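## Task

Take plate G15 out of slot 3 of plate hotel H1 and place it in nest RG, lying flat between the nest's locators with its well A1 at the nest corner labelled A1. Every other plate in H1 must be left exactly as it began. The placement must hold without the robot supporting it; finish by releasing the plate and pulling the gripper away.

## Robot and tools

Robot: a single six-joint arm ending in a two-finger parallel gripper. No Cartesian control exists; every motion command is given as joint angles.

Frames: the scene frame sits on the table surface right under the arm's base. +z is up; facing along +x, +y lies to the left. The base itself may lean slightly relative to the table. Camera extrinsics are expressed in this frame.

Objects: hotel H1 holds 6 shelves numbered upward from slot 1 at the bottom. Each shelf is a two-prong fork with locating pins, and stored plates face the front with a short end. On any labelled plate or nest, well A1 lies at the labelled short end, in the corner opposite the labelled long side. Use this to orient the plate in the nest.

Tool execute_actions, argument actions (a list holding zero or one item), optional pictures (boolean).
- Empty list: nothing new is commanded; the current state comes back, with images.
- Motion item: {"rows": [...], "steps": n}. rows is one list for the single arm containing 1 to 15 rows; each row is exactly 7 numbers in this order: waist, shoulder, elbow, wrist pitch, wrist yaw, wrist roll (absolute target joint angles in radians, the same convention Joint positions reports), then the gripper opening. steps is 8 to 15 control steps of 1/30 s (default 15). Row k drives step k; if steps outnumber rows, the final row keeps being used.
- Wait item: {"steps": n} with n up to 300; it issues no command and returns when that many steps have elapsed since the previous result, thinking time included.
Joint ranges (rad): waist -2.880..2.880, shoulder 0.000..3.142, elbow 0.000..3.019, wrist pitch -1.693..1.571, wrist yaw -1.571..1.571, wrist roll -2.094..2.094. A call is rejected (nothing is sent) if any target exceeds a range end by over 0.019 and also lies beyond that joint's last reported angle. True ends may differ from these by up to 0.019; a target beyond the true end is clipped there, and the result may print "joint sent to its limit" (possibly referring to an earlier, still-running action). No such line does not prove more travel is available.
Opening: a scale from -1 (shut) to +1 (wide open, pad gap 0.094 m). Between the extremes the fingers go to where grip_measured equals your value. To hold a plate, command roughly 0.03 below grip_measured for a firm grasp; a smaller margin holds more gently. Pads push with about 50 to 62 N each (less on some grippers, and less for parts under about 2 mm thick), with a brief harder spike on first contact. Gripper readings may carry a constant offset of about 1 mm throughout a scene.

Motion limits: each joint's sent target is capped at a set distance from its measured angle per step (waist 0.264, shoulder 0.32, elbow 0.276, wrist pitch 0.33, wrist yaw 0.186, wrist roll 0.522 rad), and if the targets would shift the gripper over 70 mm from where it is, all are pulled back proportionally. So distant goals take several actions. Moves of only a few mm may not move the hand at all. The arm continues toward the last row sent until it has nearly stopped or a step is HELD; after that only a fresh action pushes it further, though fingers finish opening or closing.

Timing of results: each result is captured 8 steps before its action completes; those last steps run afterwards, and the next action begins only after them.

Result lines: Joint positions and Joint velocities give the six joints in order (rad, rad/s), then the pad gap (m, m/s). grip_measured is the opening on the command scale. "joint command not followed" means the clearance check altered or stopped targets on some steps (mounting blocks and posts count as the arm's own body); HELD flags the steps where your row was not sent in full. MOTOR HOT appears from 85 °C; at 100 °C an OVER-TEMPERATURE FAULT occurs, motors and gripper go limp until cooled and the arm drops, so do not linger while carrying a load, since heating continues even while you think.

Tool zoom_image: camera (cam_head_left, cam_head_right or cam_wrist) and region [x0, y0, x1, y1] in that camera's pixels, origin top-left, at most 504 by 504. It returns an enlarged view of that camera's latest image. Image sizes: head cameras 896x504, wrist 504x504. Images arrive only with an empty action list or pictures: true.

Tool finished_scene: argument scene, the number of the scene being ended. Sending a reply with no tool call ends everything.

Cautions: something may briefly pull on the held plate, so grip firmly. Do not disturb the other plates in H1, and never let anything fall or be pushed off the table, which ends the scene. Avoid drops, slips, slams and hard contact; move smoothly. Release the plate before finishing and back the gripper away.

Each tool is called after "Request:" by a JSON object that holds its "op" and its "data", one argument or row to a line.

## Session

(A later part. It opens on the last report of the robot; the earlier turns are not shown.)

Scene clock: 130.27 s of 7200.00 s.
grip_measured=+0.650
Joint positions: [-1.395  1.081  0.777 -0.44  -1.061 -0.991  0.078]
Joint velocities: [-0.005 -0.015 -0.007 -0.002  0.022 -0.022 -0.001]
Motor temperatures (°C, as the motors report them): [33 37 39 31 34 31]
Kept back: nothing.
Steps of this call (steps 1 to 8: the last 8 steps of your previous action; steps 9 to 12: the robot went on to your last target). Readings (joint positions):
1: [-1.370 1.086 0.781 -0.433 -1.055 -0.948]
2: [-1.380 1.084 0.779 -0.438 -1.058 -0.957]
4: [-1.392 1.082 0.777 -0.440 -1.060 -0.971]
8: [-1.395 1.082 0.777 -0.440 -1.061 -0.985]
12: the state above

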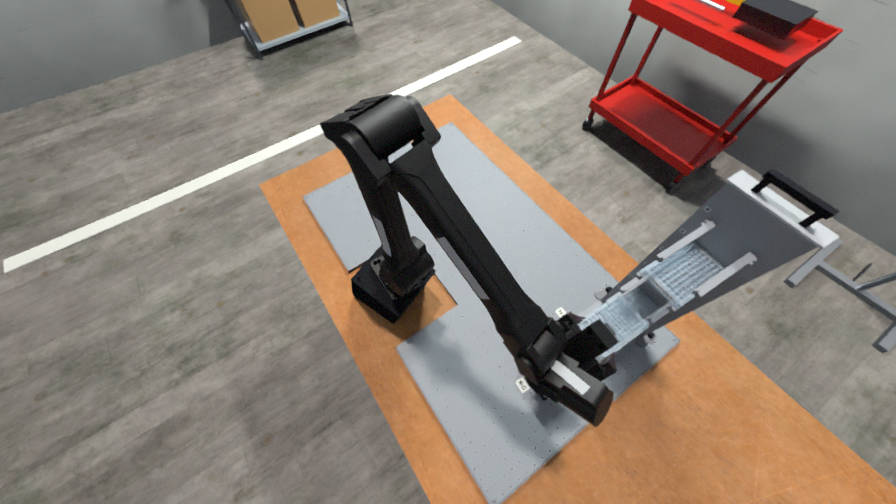

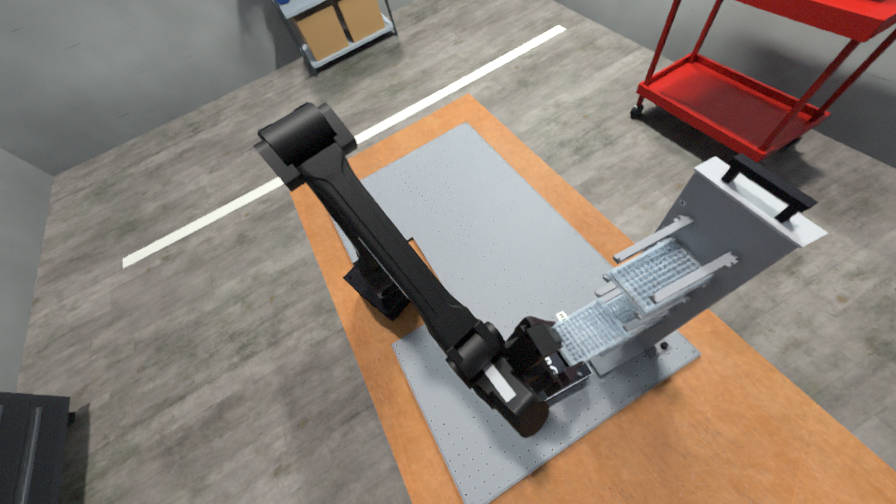

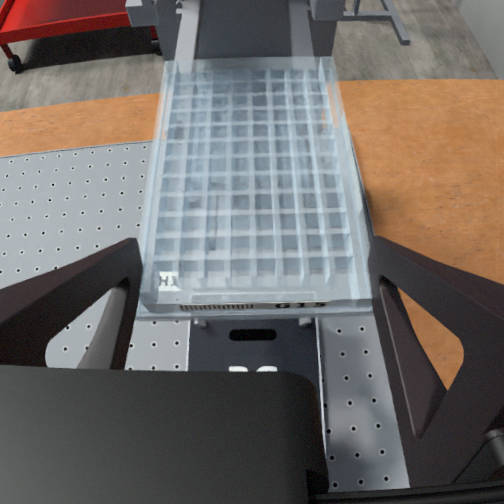

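Request:
{"op": "execute_actions", "data": {
  "actions": [
    {"rows":[[-1.408,1.068,0.80,-0.462,-1.069,-1.022,0.62],[-1.416,1.068,0.815,-0.475,-1.074,-1.038,0.62],[-1.424,1.068,0.825,-0.488,-1.079,-1.053,0.62],[-1.432,1.068,0.83,-0.501,-1.085,-1.068,0.62],[-1.44,1.068,0.83,-0.514,-1.09,-1.083,0.62],[-1.448,1.068,0.83,-0.527,-1.095,-1.098,0.62],[-1.456,1.068,0.83,-0.54,-1.10,-1.113,0.62],[-1.464,1.068,0.83,-0.553,-1.105,-1.128,0.62],[-1.472,1.07,0.83,-0.566,-1.11,-1.143,0.62],[-1.48,1.073,0.832,-0.579,-1.116,-1.158,0.62],[-1.488,1.076,0.834,-0.592,-1.121,-1.173,0.62],[-1.496,1.079,0.836,-0.606,-1.126,-1.19,0.62],[-1.504,1.082,0.838,-0.621,-1.131,-1.207,0.62],[-1.512,1.085,0.84,-0.636,-1.136,-1.224,0.62],[-1.52,1.088,0.842,-0.651,-1.141,-1.241,0.62]],"steps":15}
  ]
}}

Request:
{"op": "execute_actions", "data": {
  "actions": [
    {"rows":[[-1.528,1.09,0.844,-0.666,-1.146,-1.258,0.62],[-1.536,1.092,0.845,-0.681,-1.151,-1.275,0.62],[-1.544,1.094,0.845,-0.696,-1.156,-1.292,0.62],[-1.552,1.096,0.845,-0.711,-1.161,-1.308,0.62],[-1.56,1.098,0.845,-0.726,-1.166,-1.322,0.62],[-1.568,1.10,0.845,-0.741,-1.171,-1.334,0.62],[-1.576,1.102,0.845,-0.756,-1.176,-1.344,0.62],[-1.584,1.104,0.845,-0.768,-1.181,-1.35,0.62],[-1.59,1.105,0.845,-0.776,-1.185,-1.35,0.62]],"steps":15}
  ]
}}

Request:
{"op": "execute_actions", "data": {
  "actions": [
    {"steps":12}
  ],
  "pictures": true
}}

Scene clock: 132.30 s of 7200.00 s.
grip_measured=+0.650
Joint positions: [-1.424  1.081  0.777 -0.506 -1.093 -1.052  0.078]
Joint velocities: [-0.269 -0.015  0.007 -0.349 -0.154 -0.359  0.001]
Motor temperatures (°C, as the motors report them): [33 37 39 31 34 31]
Steps of this call (steps 1 to 30: the robot went on to your last target; steps 31 to 54: nothing new was sent; steps 55 to 61: the first 7 steps of this action). Readings (joint positions):
55: [-1.395 1.081 0.777 -0.442 -1.063 -0.997]
56: [-1.396 1.081 0.777 -0.448 -1.068 -1.003]
58: [-1.402 1.081 0.777 -0.469 -1.078 -1.019]
61: the state above

Scene clock: 132.80 s of 7200.00 s.
grip_measured=+0.650
Joint positions: [-1.55   1.082  0.798 -0.717 -1.169 -1.275  0.078]
Joint velocities: [-0.249 -0.005  0.012 -0.432 -0.212 -0.403 -0.001]
Motor temperatures (°C, as the motors report them): [33 37 39 31 34 31]
Steps of this call (steps 1 to 8: the last 8 steps of your previous action; steps 9 to 15: the first 7 steps of this action). Readings (joint positions):
9: [-1.503 1.081 0.790 -0.628 -1.139 -1.181]
10: [-1.511 1.081 0.792 -0.642 -1.143 -1.197]
12: [-1.526 1.081 0.796 -0.672 -1.154 -1.230]
15: the state above

Scene clock: 133.20 s of 7200.00 s.
grip_measured=+0.650
Joint positions: [-1.583  1.09   0.798 -0.766 -1.181 -1.335  0.078]
Joint velocities: [-0.005 -0.015 -0.012  0.012  0.022 -0.125 -0.   ]
Motor temperatures (°C, as the motors report them): [33 37 39 31 34 31]
Kept back: nothing.
Steps of this call (steps 1 to 8: the last 8 steps of your previous action; steps 9 to 12: the robot went on to your last target). Readings (joint positions):
1: [-1.558 1.082 0.798 -0.731 -1.174 -1.288]
2: [-1.566 1.083 0.798 -0.744 -1.178 -1.298]
4: [-1.578 1.086 0.798 -0.759 -1.181 -1.313]
8: [-1.583 1.090 0.798 -0.765 -1.181 -1.329]
12: the state above

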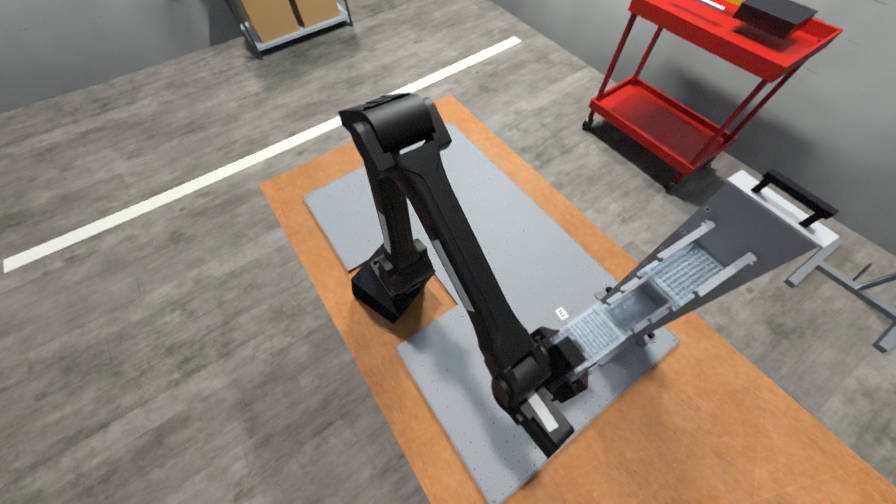

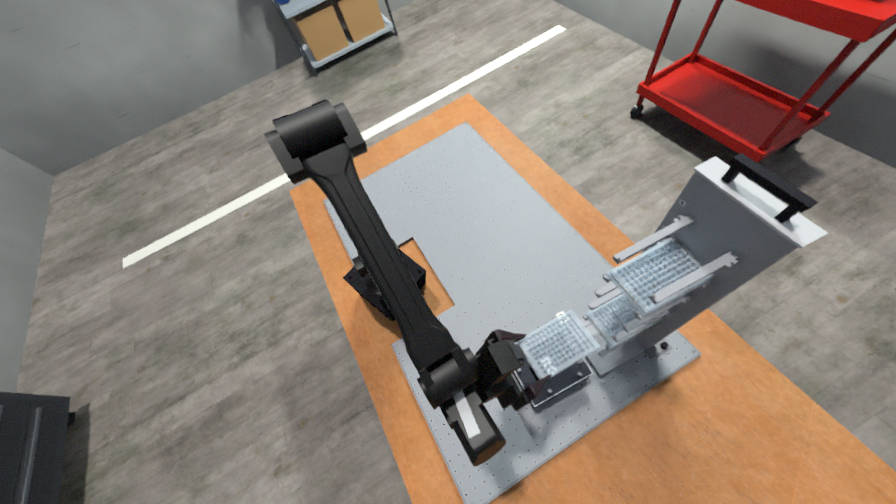

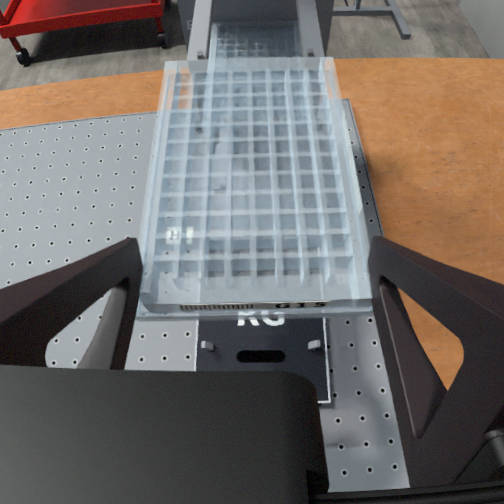

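Request:
{"op": "zoom_image", "data": {
  "camera": "cam_head_right",
  "region": [480, 280, 680, 430]
}}

Region (480, 280, 680, 430) of cam_head_right's 896x504 image, scaled by 2.520, with more detail than that image has; it fills the top 378 rows of this view, and the rest is white.

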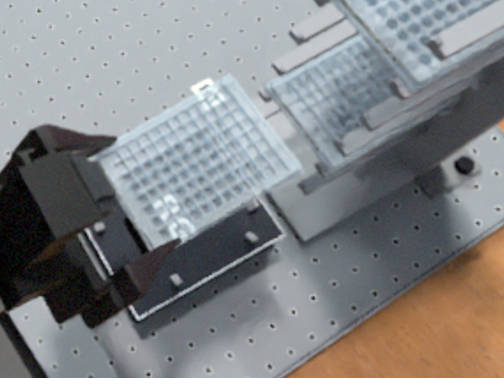

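Request:
{"op": "execute_actions", "data": {
  "actions": [
    {"rows":[[-1.585,1.115,0.795,-0.74,-1.18,-1.33,0.62],[-1.582,1.128,0.788,-0.713,-1.179,-1.325,0.62],[-1.579,1.141,0.781,-0.686,-1.178,-1.32,0.62],[-1.576,1.154,0.774,-0.658,-1.177,-1.314,0.62],[-1.573,1.167,0.767,-0.63,-1.176,-1.309,0.62],[-1.57,1.18,0.76,-0.602,-1.175,-1.303,0.62],[-1.567,1.194,0.752,-0.574,-1.174,-1.298,0.62],[-1.564,1.207,0.745,-0.546,-1.173,-1.292,0.62],[-1.561,1.22,0.737,-0.518,-1.172,-1.287,0.62],[-1.558,1.234,0.73,-0.49,-1.171,-1.281,0.62],[-1.555,1.247,0.722,-0.462,-1.17,-1.276,0.62],[-1.552,1.26,0.715,-0.434,-1.169,-1.27,0.62],[-1.55,1.274,0.707,-0.406,-1.168,-1.265,0.62],[-1.547,1.287,0.70,-0.378,-1.167,-1.26,0.62],[-1.545,1.30,0.693,-0.35,-1.167,-1.255,0.62]],"steps":15}
  ]
}}

Request:
{"op": "execute_actions", "data": {
  "actions": [
    {"rows":[[-1.543,1.319,0.69,-0.324,-1.166,-1.251,0.62],[-1.541,1.338,0.687,-0.298,-1.165,-1.247,0.62],[-1.539,1.357,0.684,-0.272,-1.164,-1.243,0.62],[-1.537,1.376,0.681,-0.246,-1.163,-1.239,0.62],[-1.535,1.395,0.678,-0.22,-1.162,-1.235,0.62],[-1.533,1.414,0.675,-0.194,-1.161,-1.231,0.62],[-1.531,1.433,0.672,-0.168,-1.16,-1.226,0.62],[-1.529,1.452,0.669,-0.142,-1.158,-1.222,0.62],[-1.527,1.471,0.666,-0.116,-1.157,-1.218,0.62],[-1.525,1.49,0.663,-0.092,-1.156,-1.214,0.62],[-1.523,1.509,0.66,-0.07,-1.155,-1.21,0.62],[-1.521,1.528,0.658,-0.05,-1.153,-1.205,0.62],[-1.518,1.546,0.655,-0.032,-1.152,-1.201,0.62],[-1.515,1.563,0.652,-0.016,-1.15,-1.196,0.62],[-1.513,1.578,0.65,-0.002,-1.149,-1.192,0.62]],"steps":15}
  ]
}}

Request:
{"op": "execute_actions", "data": {
  "actions": [
    {"steps":25}
  ],
  "pictures": true
}}

Scene clock: 136.57 s of 7200.00 s.
grip_measured=+0.650
Joint positions: [-1.583  1.141  0.778 -0.636 -1.177 -1.325  0.078]
Joint velocities: [-0.005  0.454 -0.188  0.764  0.037  0.125  0.001]
Motor temperatures (°C, as the motors report them): [33 37 40 31 34 31]
Steps of this call (steps 1 to 30: the robot went on to your last target; steps 31 to 90: nothing new was sent; then 0.13 s passed at rest; steps 91 to 97: the first 7 steps of this action). Readings (joint positions):
91: [-1.583 1.090 0.798 -0.763 -1.181 -1.340]
92: [-1.583 1.092 0.798 -0.753 -1.181 -1.339]
94: [-1.583 1.104 0.794 -0.715 -1.181 -1.335]
97: the state above

Scene clock: 137.07 s of 7200.00 s.
grip_measured=+0.650
Joint positions: [-1.548  1.381  0.685 -0.231 -1.162 -1.255  0.078]
Joint velocities: [ 0.034  0.552 -0.042  0.769  0.022  0.139 -0.   ]
Motor temperatures (°C, as the motors report them): [33 37 40 31 34 31]
Steps of this call (steps 1 to 8: the last 8 steps of your previous action; steps 9 to 15: the first 7 steps of this action). Readings (joint positions):
9: [-1.561 1.281 0.702 -0.390 -1.167 -1.282]
10: [-1.558 1.295 0.696 -0.364 -1.166 -1.277]
12: [-1.553 1.327 0.690 -0.311 -1.165 -1.268]
15: the state above

Scene clock: 137.90 s of 7200.00 s.
grip_measured=+0.650
Joint positions: [-1.525  1.579  0.65  -0.016 -1.148 -1.203  0.078]
Joint velocities: [-0.005 -0.005 -0.012 -0.007 -0.007  0.081  0.   ]
Motor temperatures (°C, as the motors report them): [33 37 39 31 34 31]
Kept back: nothing.
Steps of this call (steps 1 to 8: the last 8 steps of your previous action; steps 9 to 25: the robot went on to your last target). Readings (joint positions):
1: [-1.546 1.400 0.683 -0.205 -1.160 -1.251]
2: [-1.545 1.420 0.680 -0.178 -1.159 -1.247]
4: [-1.542 1.459 0.674 -0.128 -1.156 -1.238]
8: [-1.533 1.535 0.662 -0.047 -1.150 -1.221]
25: the state above

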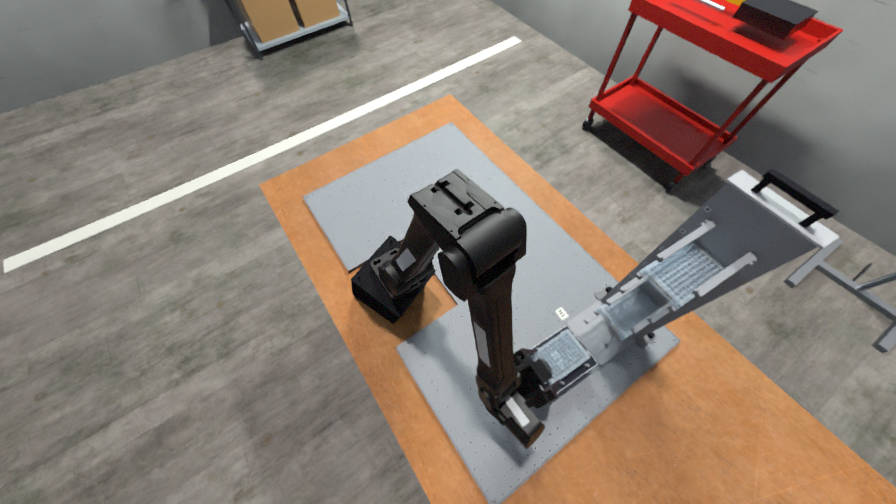

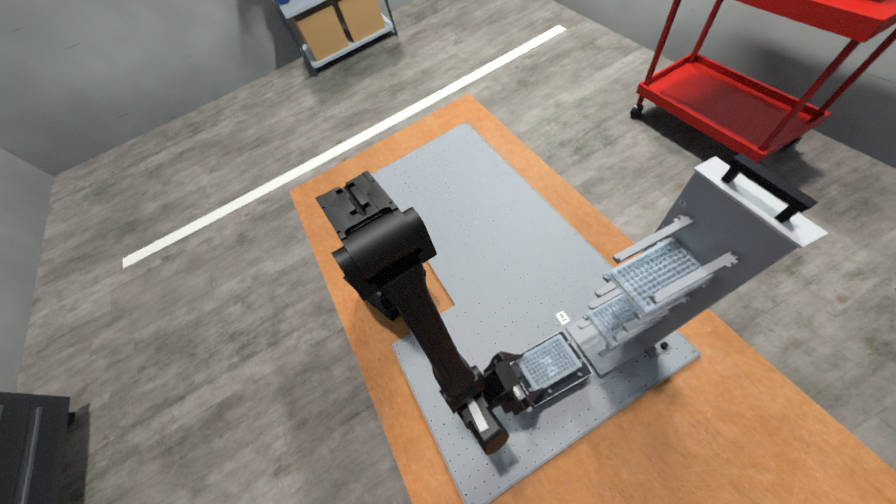

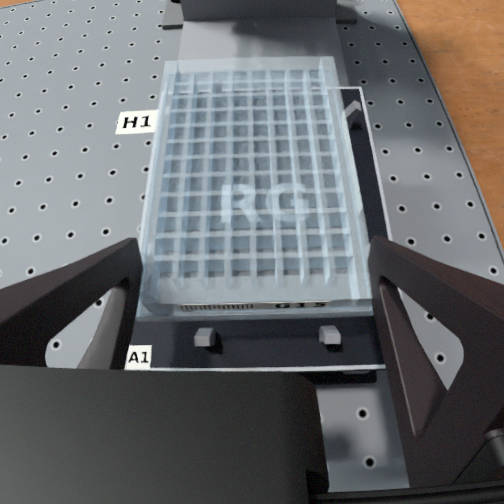

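Request:
{"op": "execute_actions", "data": {
  "actions": []
}}

Scene clock: 139.70 s of 7200.00 s.
grip_measured=+0.650
Joint positions: [-1.525  1.579  0.65  -0.016 -1.148 -1.203  0.078]
Joint velocities: [-0.005 -0.005 -0.002  0.012 -0.051  0.022 -0.002]
Motor temperatures (°C, as the motors report them): [33 37 39 31 34 31]
Kept back: nothing.
Steps of this call (steps 1 to 15: the robot went on to your last target; steps 16 to 54: nothing new was sent). Readings (joint positions):
1: [-1.525 1.579 0.650 -0.016 -1.148 -1.203]
2: [-1.525 1.579 0.650 -0.016 -1.148 -1.203]
4: [-1.525 1.579 0.650 -0.016 -1.148 -1.203]
8: [-1.525 1.579 0.650 -0.016 -1.148 -1.203]
54: the state above
The arm was judged still, so your last target was given up. Only a new action makes it travel on or press farther. Fingers that are still opening or closing keep moving.

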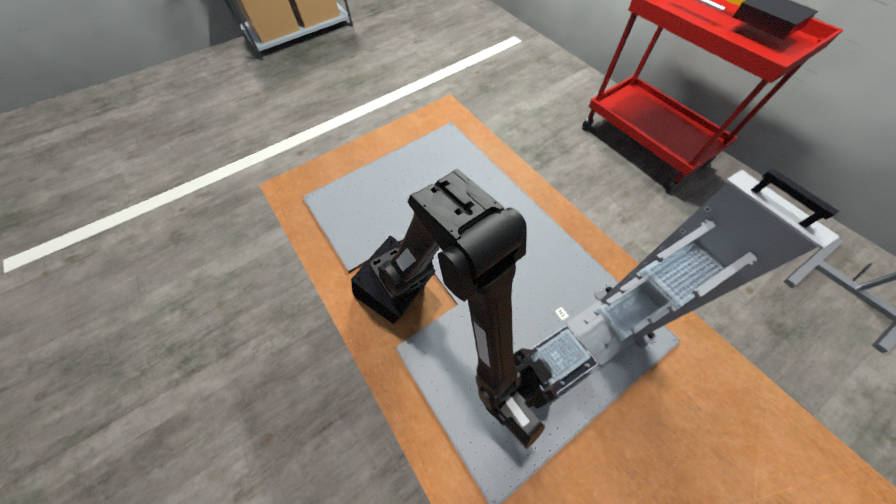

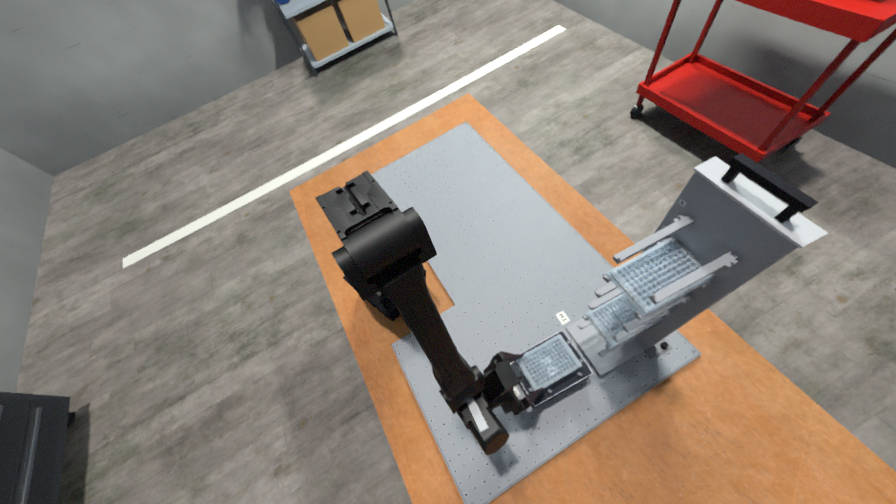

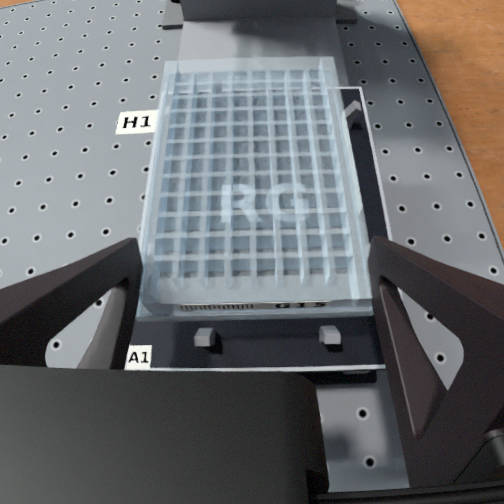

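Request:
{"op": "execute_actions", "data": {
  "actions": [
    {"rows":[[-1.513,1.59,0.68,0.005,-1.149,-1.192,0.62],[-1.513,1.60,0.70,0.012,-1.149,-1.192,0.62],[-1.513,1.61,0.71,0.018,-1.149,-1.192,0.62],[-1.513,1.62,0.71,0.024,-1.149,-1.192,0.62],[-1.513,1.63,0.71,0.029,-1.149,-1.192,0.62],[-1.513,1.635,0.71,0.029,-1.149,-1.192,0.62]],"steps":15}
  ]
}}

Request:
{"op": "execute_actions", "data": {
  "actions": [
    {"steps":15}
  ],
  "pictures": true
}}

Scene clock: 141.10 s of 7200.00 s.
grip_measured=+0.650
Joint positions: [-1.525  1.604  0.688  0.013 -1.148 -1.203  0.078]
Joint velocities: [-0.005  0.181  0.164  0.076  0.037 -0.066  0.001]
Motor temperatures (°C, as the motors report them): [33 37 39 31 34 31]
Steps of this call (steps 1 to 35: nothing new was sent; steps 36 to 42: the first 7 steps of this action). Readings (joint positions):
36: [-1.525 1.579 0.650 -0.015 -1.148 -1.203]
37: [-1.525 1.579 0.652 -0.012 -1.148 -1.203]
39: [-1.525 1.585 0.664 -0.003 -1.148 -1.203]
42: the state above

Scene clock: 141.60 s of 7200.00 s.
grip_measured=+0.650
Joint positions: [-1.525  1.619  0.695  0.017 -1.148 -1.202  0.078]
Joint velocities: [ 0.005 -0.005 -0.002 -0.007 -0.037  0.022  0.001]
Motor temperatures (°C, as the motors report them): [33 37 39 31 34 31]
Kept back: nothing.
Steps of this call (steps 1 to 8: the last 8 steps of your previous action; steps 9 to 15: the robot went on to your last target). Readings (joint positions):
1: [-1.525 1.610 0.693 0.015 -1.148 -1.202]
2: [-1.525 1.614 0.695 0.016 -1.148 -1.202]
4: [-1.525 1.618 0.695 0.017 -1.148 -1.202]
8: [-1.525 1.619 0.695 0.017 -1.148 -1.202]
15: the state above

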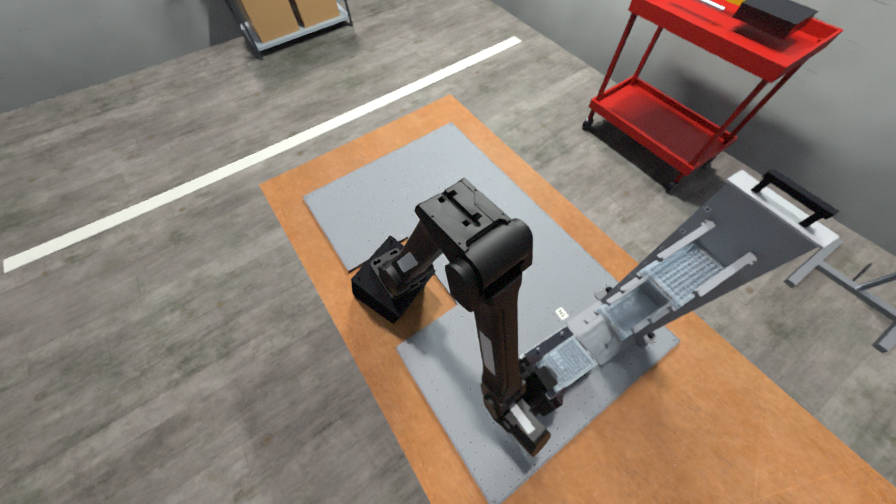

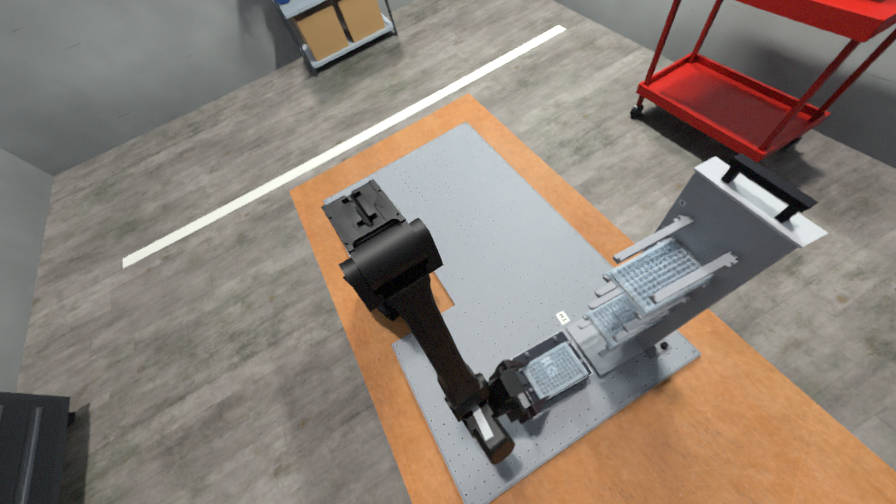

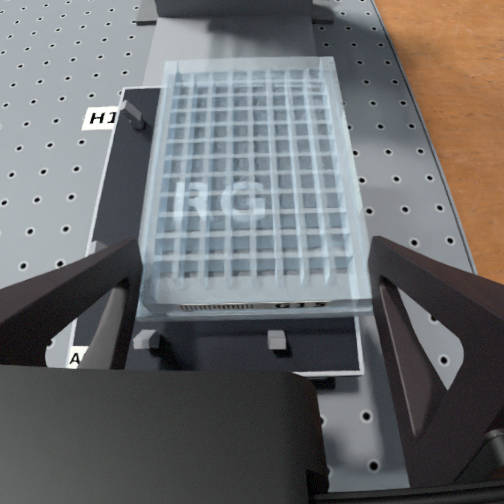

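Request:
{"op": "execute_actions", "data": {
  "actions": [
    {"rows":[[-1.513,1.64,0.685,0.03,-1.149,-1.192,0.62],[-1.513,1.645,0.675,0.032,-1.149,-1.192,0.62],[-1.513,1.645,0.667,0.032,-1.149,-1.192,0.62]],"steps":12}
  ]
}}

Request:
{"op": "execute_actions", "data": {
  "actions": [
    {"steps":15}
  ],
  "pictures": true
}}

Scene clock: 142.43 s of 7200.00 s.
grip_measured=+0.650
Joint positions: [-1.525  1.62   0.686  0.02  -1.148 -1.202  0.078]
Joint velocities: [-0.005 -0.005 -0.149  0.002  0.037 -0.007  0.001]
Motor temperatures (°C, as the motors report them): [33 37 38 31 34 31]
Steps of this call (steps 1 to 15: the robot went on to your last target; steps 16 to 21: nothing new was sent; steps 22 to 25: the first 4 steps of this action). Readings (joint positions):
22: [-1.525 1.619 0.695 0.017 -1.148 -1.202]
23: [-1.525 1.620 0.694 0.018 -1.148 -1.202]
25: the state above

Scene clock: 142.93 s of 7200.00 s.
grip_measured=+0.650
Joint positions: [-1.525  1.628  0.67   0.02  -1.148 -1.202  0.078]
Joint velocities: [-0.005 -0.015 -0.002  0.017  0.081 -0.022  0.   ]
Motor temperatures (°C, as the motors report them): [33 37 38 31 34 31]
Kept back: nothing.
Steps of this call (steps 1 to 8: the last 8 steps of your previous action; steps 9 to 15: the robot went on to your last target). Readings (joint positions):
1: [-1.525 1.620 0.680 0.020 -1.148 -1.202]
2: [-1.525 1.622 0.676 0.020 -1.148 -1.202]
4: [-1.525 1.625 0.671 0.020 -1.148 -1.202]
8: [-1.525 1.628 0.670 0.020 -1.148 -1.202]
15: the state above

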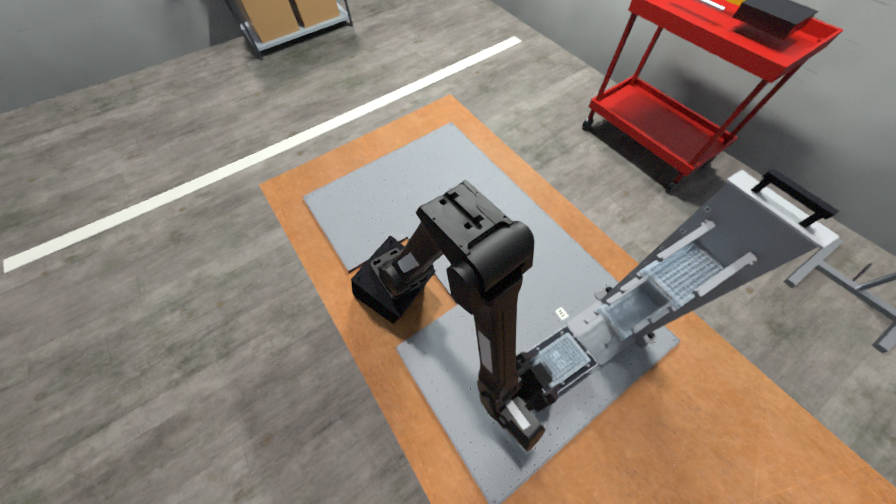

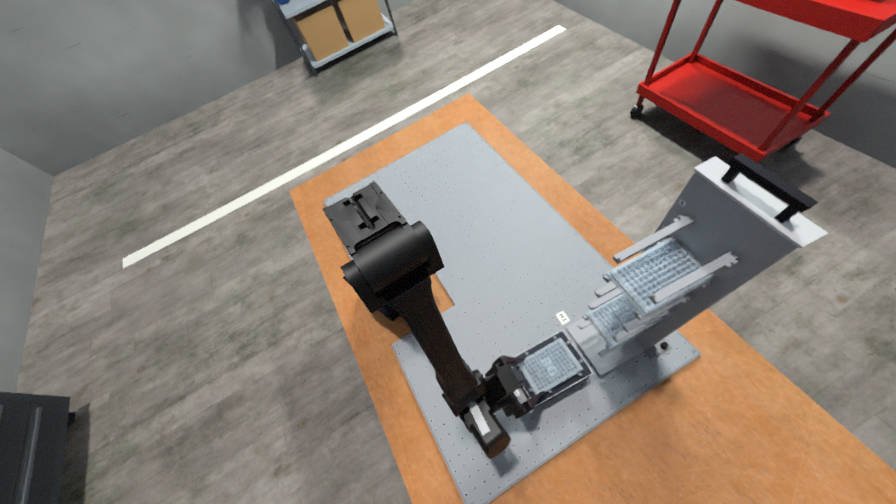

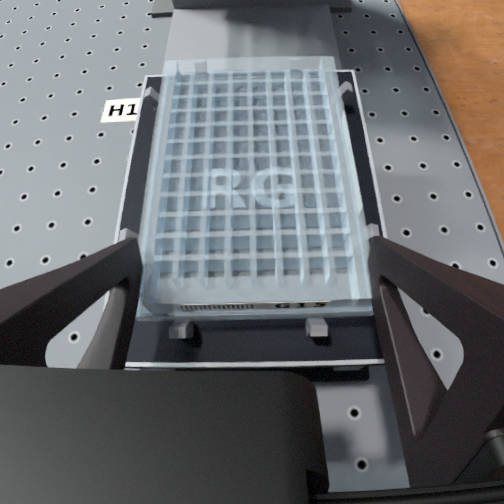

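Request:
{"op": "execute_actions", "data": {
  "actions": [
    {"rows":[[-1.513,1.655,0.667,0.04,-1.149,-1.192,0.62],[-1.513,1.665,0.666,0.05,-1.149,-1.192,0.62],[-1.513,1.672,0.665,0.06,-1.149,-1.192,0.62],[-1.513,1.678,0.665,0.07,-1.149,-1.192,0.62]],"steps":13}
  ]
}}

Request:
{"op": "execute_actions", "data": {
  "actions": [
    {"steps":15}
  ],
  "pictures": true
}}

Scene clock: 143.90 s of 7200.00 s.
grip_measured=+0.650
Joint positions: [-1.525  1.645  0.67   0.047 -1.152 -1.202  0.078]
Joint velocities: [ 0.015  0.161 -0.002  0.149 -0.11  -0.037 -0.   ]
Motor temperatures (°C, as the motors report them): [33 37 38 31 34 31]
Steps of this call (steps 1 to 15: the robot went on to your last target; steps 16 to 24: nothing new was sent; steps 25 to 29: the first 5 steps of this action). Readings (joint positions):
25: [-1.525 1.629 0.670 0.021 -1.148 -1.202]
26: [-1.525 1.631 0.670 0.026 -1.148 -1.202]
28: [-1.525 1.639 0.670 0.041 -1.148 -1.202]
29: the state above

Scene clock: 144.40 s of 7200.00 s.
grip_measured=+0.650
Joint positions: [-1.521  1.655  0.67   0.056 -1.156 -1.201  0.078]
Joint velocities: [ 0.005  0.015  0.012  0.007  0.007 -0.007 -0.001]
Motor temperatures (°C, as the motors report them): [33 37 38 31 34 31]
Kept back: nothing.
Steps of this call (steps 1 to 8: the last 8 steps of your previous action; steps 9 to 15: the robot went on to your last target). Readings (joint positions):
1: [-1.525 1.650 0.670 0.051 -1.155 -1.202]
2: [-1.524 1.653 0.670 0.053 -1.156 -1.201]
4: [-1.521 1.655 0.670 0.056 -1.156 -1.201]
8: [-1.521 1.655 0.670 0.056 -1.156 -1.201]
15: the state above
The arm was judged still, so your last target was given up. Only a new action makes it travel on or press farther. Fingers that are still opening or closing keep moving.

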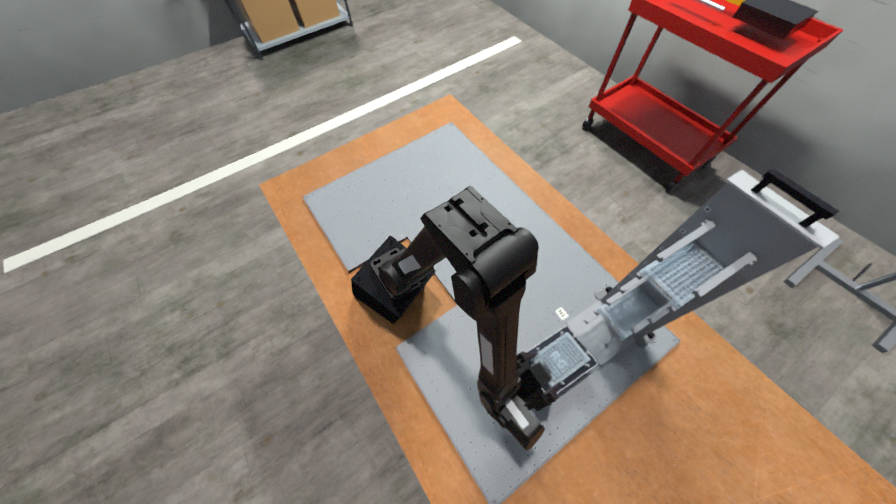

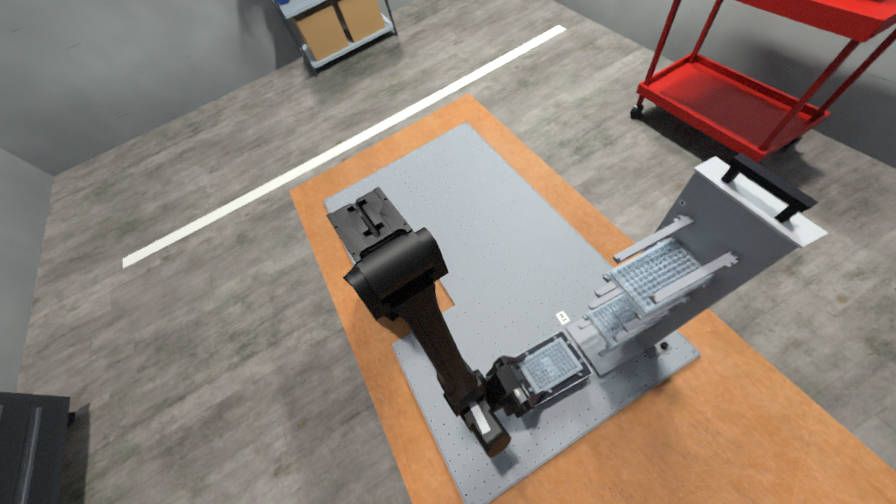

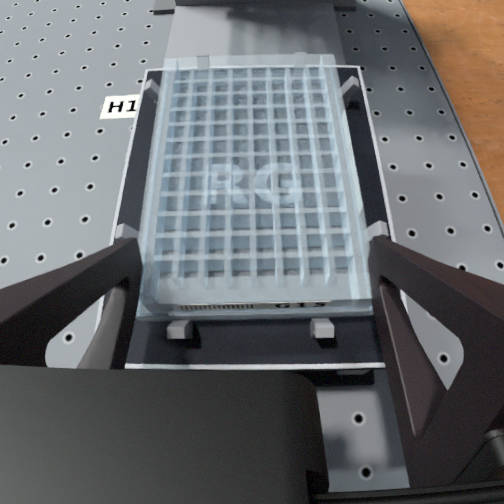

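Request:
{"op": "zoom_image", "data": {
  "camera": "cam_wrist",
  "region": [80,180,430,380]
}}

Request:
{"op": "zoom_image", "data": {
  "camera": "cam_head_right",
  "region": [460,310,620,430]
}}

Region (80, 180, 430, 380) of cam_wrist's 504x504 image, scaled by 1.440, with more detail than that image has; it fills the top 288 rows of this view, and the rest is white.

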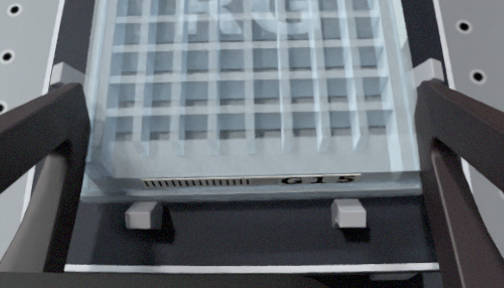

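Region (460, 310, 620, 430) of cam_head_right's 896x504 image, scaled by 3.150, with more detail than that image has; it fills the top 378 rows of this view, and the rest is white.

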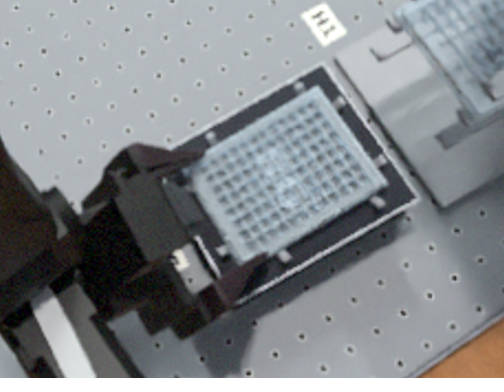

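Request:
{"op": "execute_actions", "data": {
  "actions": [
    {"rows":[[-1.513,1.685,0.665,0.078,-1.149,-1.192,0.62],[-1.513,1.693,0.665,0.086,-1.149,-1.192,0.62],[-1.513,1.70,0.665,0.095,-1.149,-1.192,0.62]],"steps":12}
  ]
}}

Request:
{"op": "execute_actions", "data": {
  "actions": [
    {"steps":15}
  ],
  "pictures": true
}}

Scene clock: 146.10 s of 7200.00 s.
grip_measured=+0.650
Joint positions: [-1.521  1.664  0.669  0.071 -1.158 -1.2    0.078]
Joint velocities: [ 0.005  0.132 -0.012  0.139  0.022 -0.051 -0.   ]
Motor temperatures (°C, as the motors report them): [33 37 38 31 34 31]
Steps of this call (steps 1 to 47: nothing new was sent; steps 48 to 51: the first 4 steps of this action). Readings (joint positions):
48: [-1.521 1.656 0.670 0.058 -1.156 -1.201]
49: [-1.521 1.657 0.670 0.061 -1.156 -1.200]
51: the state above

Scene clock: 146.60 s of 7200.00 s.
grip_measured=+0.650
Joint positions: [-1.52   1.676  0.668  0.084 -1.158 -1.197  0.078]
Joint velocities: [-0.015 -0.005 -0.002 -0.037 -0.037  0.066  0.   ]
Motor temperatures (°C, as the motors report them): [33 37 38 31 34 31]
Kept back: nothing.
Steps of this call (steps 1 to 8: the last 8 steps of your previous action; steps 9 to 15: the robot went on to your last target). Readings (joint positions):
1: [-1.521 1.668 0.668 0.075 -1.158 -1.200]
2: [-1.520 1.672 0.668 0.078 -1.156 -1.199]
4: [-1.520 1.676 0.668 0.084 -1.158 -1.198]
8: [-1.520 1.676 0.668 0.084 -1.158 -1.197]
15: the state above

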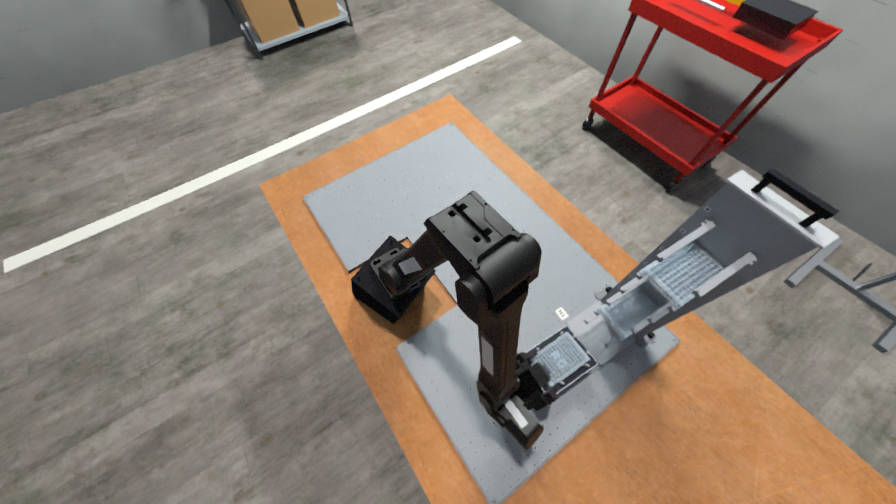

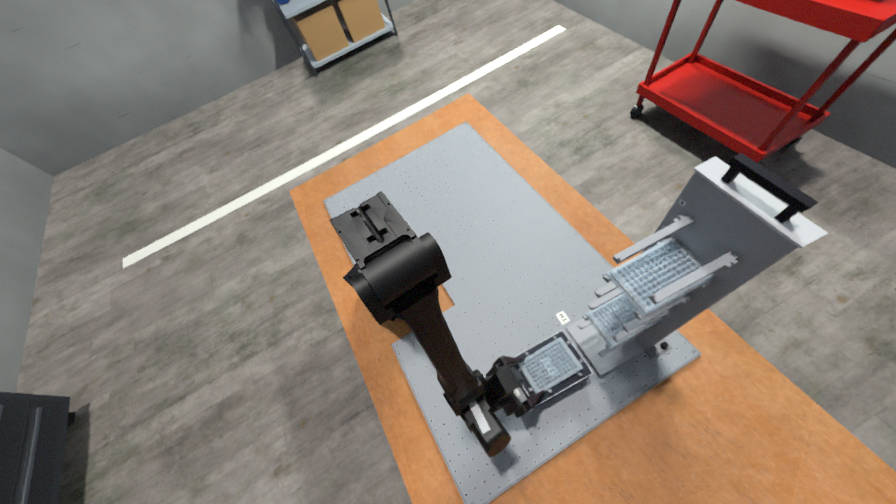

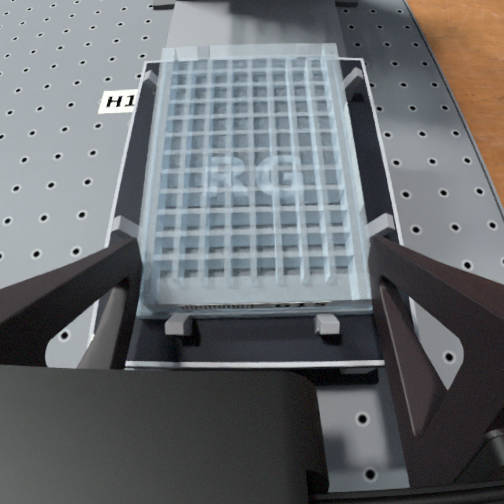

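Request:
{"op": "zoom_image", "data": {
  "camera": "cam_wrist",
  "region": [120,20,390,140]
}}

Request:
{"op": "zoom_image", "data": {
  "camera": "cam_head_right",
  "region": [490,320,610,420]
}}

Request:
{"op": "zoom_image", "data": {
  "camera": "cam_wrist",
  "region": [80,180,430,380]
}}

Region (120, 20, 390, 140) of cam_wrist's 504x504 image, scaled by 1.867, with more detail than that image has.

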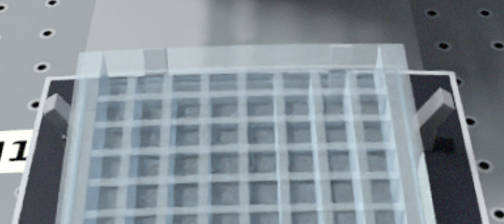

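Region (490, 320, 610, 420) of cam_head_right's 896x504 image, scaled by 4.200, with more detail than that image has.

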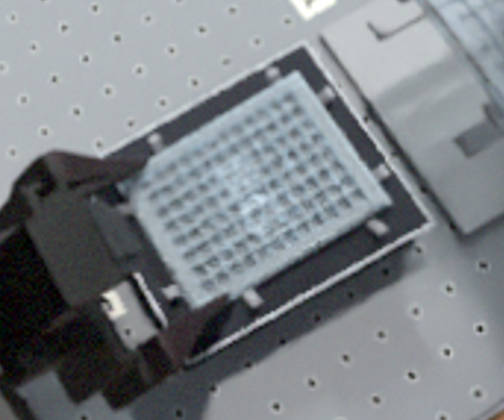

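Region (80, 180, 430, 380) of cam_wrist's 504x504 image, scaled by 1.440, with more detail than that image has; it fills the top 288 rows of this view, and the rest is white.

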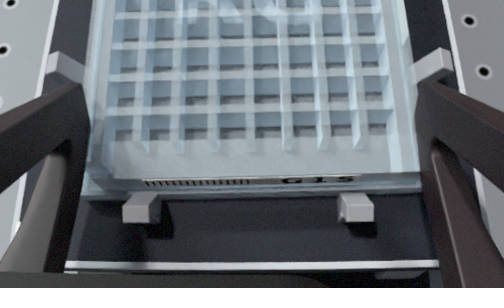

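Request:
{"op": "zoom_image", "data": {
  "camera": "cam_head_left",
  "region": [510,310,620,420]
}}

Region (510, 310, 620, 420) of cam_head_left's 896x504 image, scaled by 4.582, with more detail than that image has.

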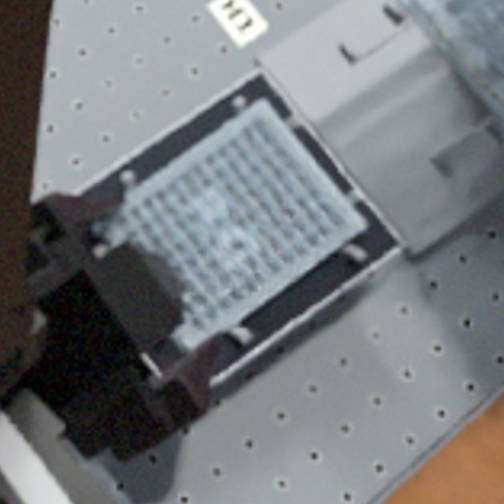

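Request:
{"op": "execute_actions", "data": {
  "actions": [
    {"rows":[[-1.52,1.70,0.665,0.105,-1.16,-1.187,0.62],[-1.525,1.709,0.664,0.12,-1.168,-1.182,0.62],[-1.53,1.718,0.662,0.135,-1.176,-1.177,0.62],[-1.535,1.727,0.66,0.15,-1.184,-1.172,0.62],[-1.54,1.736,0.659,0.165,-1.192,-1.166,0.62],[-1.54,1.745,0.658,0.178,-1.20,-1.161,0.62]],"steps":14}
  ]
}}

Request:
{"op": "execute_actions", "data": {
  "actions": [
    {"steps":15}
  ],
  "pictures": true
}}

Scene clock: 150.83 s of 7200.00 s.
grip_measured=+0.650
Joint positions: [-1.525  1.699  0.667  0.138 -1.201 -1.179  0.078]
Joint velocities: [-0.054  0.19   0.007  0.369 -0.388  0.227  0.001]
Motor temperatures (°C, as the motors report them): [33 37 37 31 34 31]
Steps of this call (steps 1 to 15: the robot went on to your last target; steps 16 to 90: nothing new was sent; then 1.03 s passed at rest; steps 91 to 96: the first 6 steps of this action). Readings (joint positions):
91: [-1.520 1.676 0.668 0.086 -1.160 -1.197]
92: [-1.520 1.677 0.668 0.091 -1.163 -1.195]
94: [-1.520 1.686 0.667 0.111 -1.177 -1.189]
96: the state above

Scene clock: 151.33 s of 7200.00 s.
grip_measured=+0.650
Joint positions: [-1.527  1.709  0.665  0.164 -1.219 -1.163  0.078]
Joint velocities: [ 0.015  0.005 -0.012 -0.002  0.022 -0.007 -0.   ]
Motor temperatures (°C, as the motors report them): [33 37 37 31 34 31]
Kept back: nothing.
Steps of this call (steps 1 to 8: the last 8 steps of your previous action; steps 9 to 15: the robot went on to your last target). Readings (joint positions):
1: [-1.526 1.705 0.666 0.149 -1.211 -1.174]
2: [-1.527 1.708 0.666 0.156 -1.217 -1.170]
4: [-1.527 1.709 0.666 0.161 -1.219 -1.166]
8: [-1.527 1.709 0.665 0.164 -1.219 -1.164]
15: the state above

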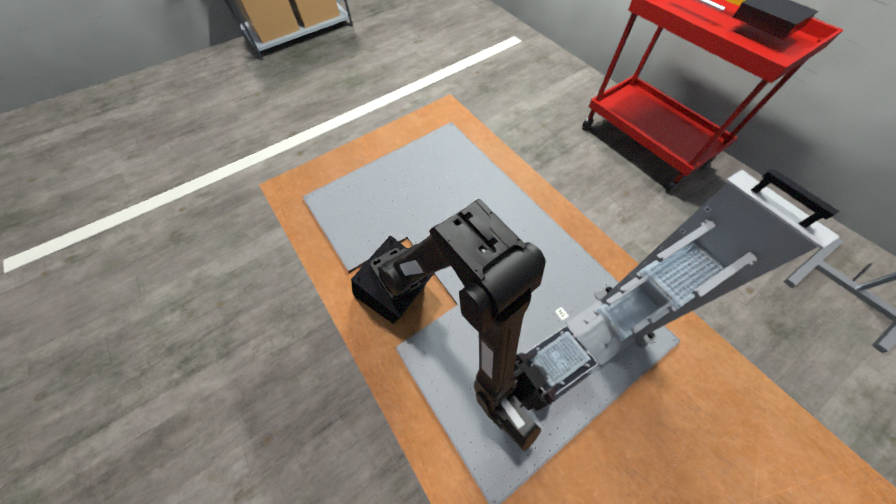

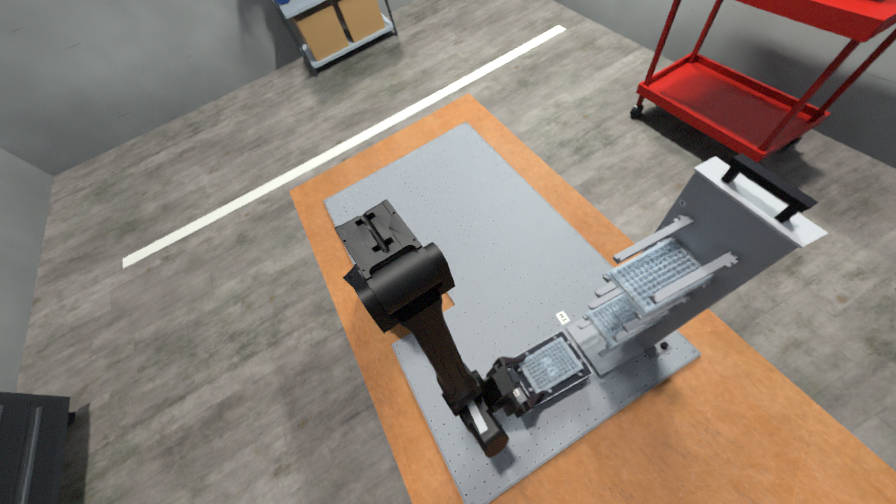

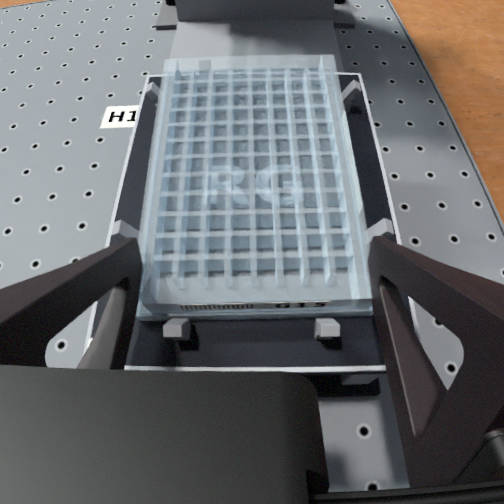

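Request:
{"op": "zoom_image", "data": {
  "camera": "cam_wrist",
  "region": [70,190,440,390]
}}

Request:
{"op": "zoom_image", "data": {
  "camera": "cam_head_right",
  "region": [480,330,600,430]
}}

Region (70, 190, 440, 390) of cam_wrist's 504x504 image, scaled by 1.362, with more detail than that image has; it fills the top 272 rows of this view, and the rest is white.

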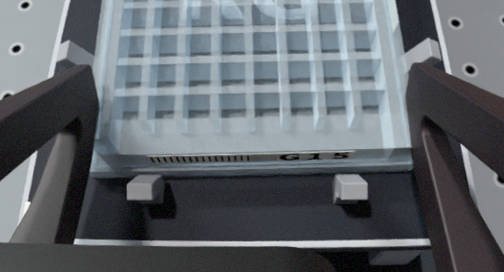

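Region (480, 330, 600, 430) of cam_head_right's 896x504 image, scaled by 4.200, with more detail than that image has.

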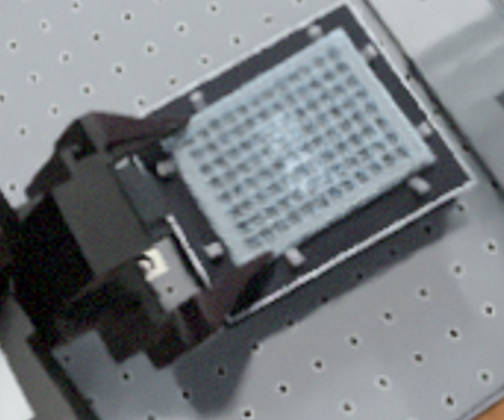

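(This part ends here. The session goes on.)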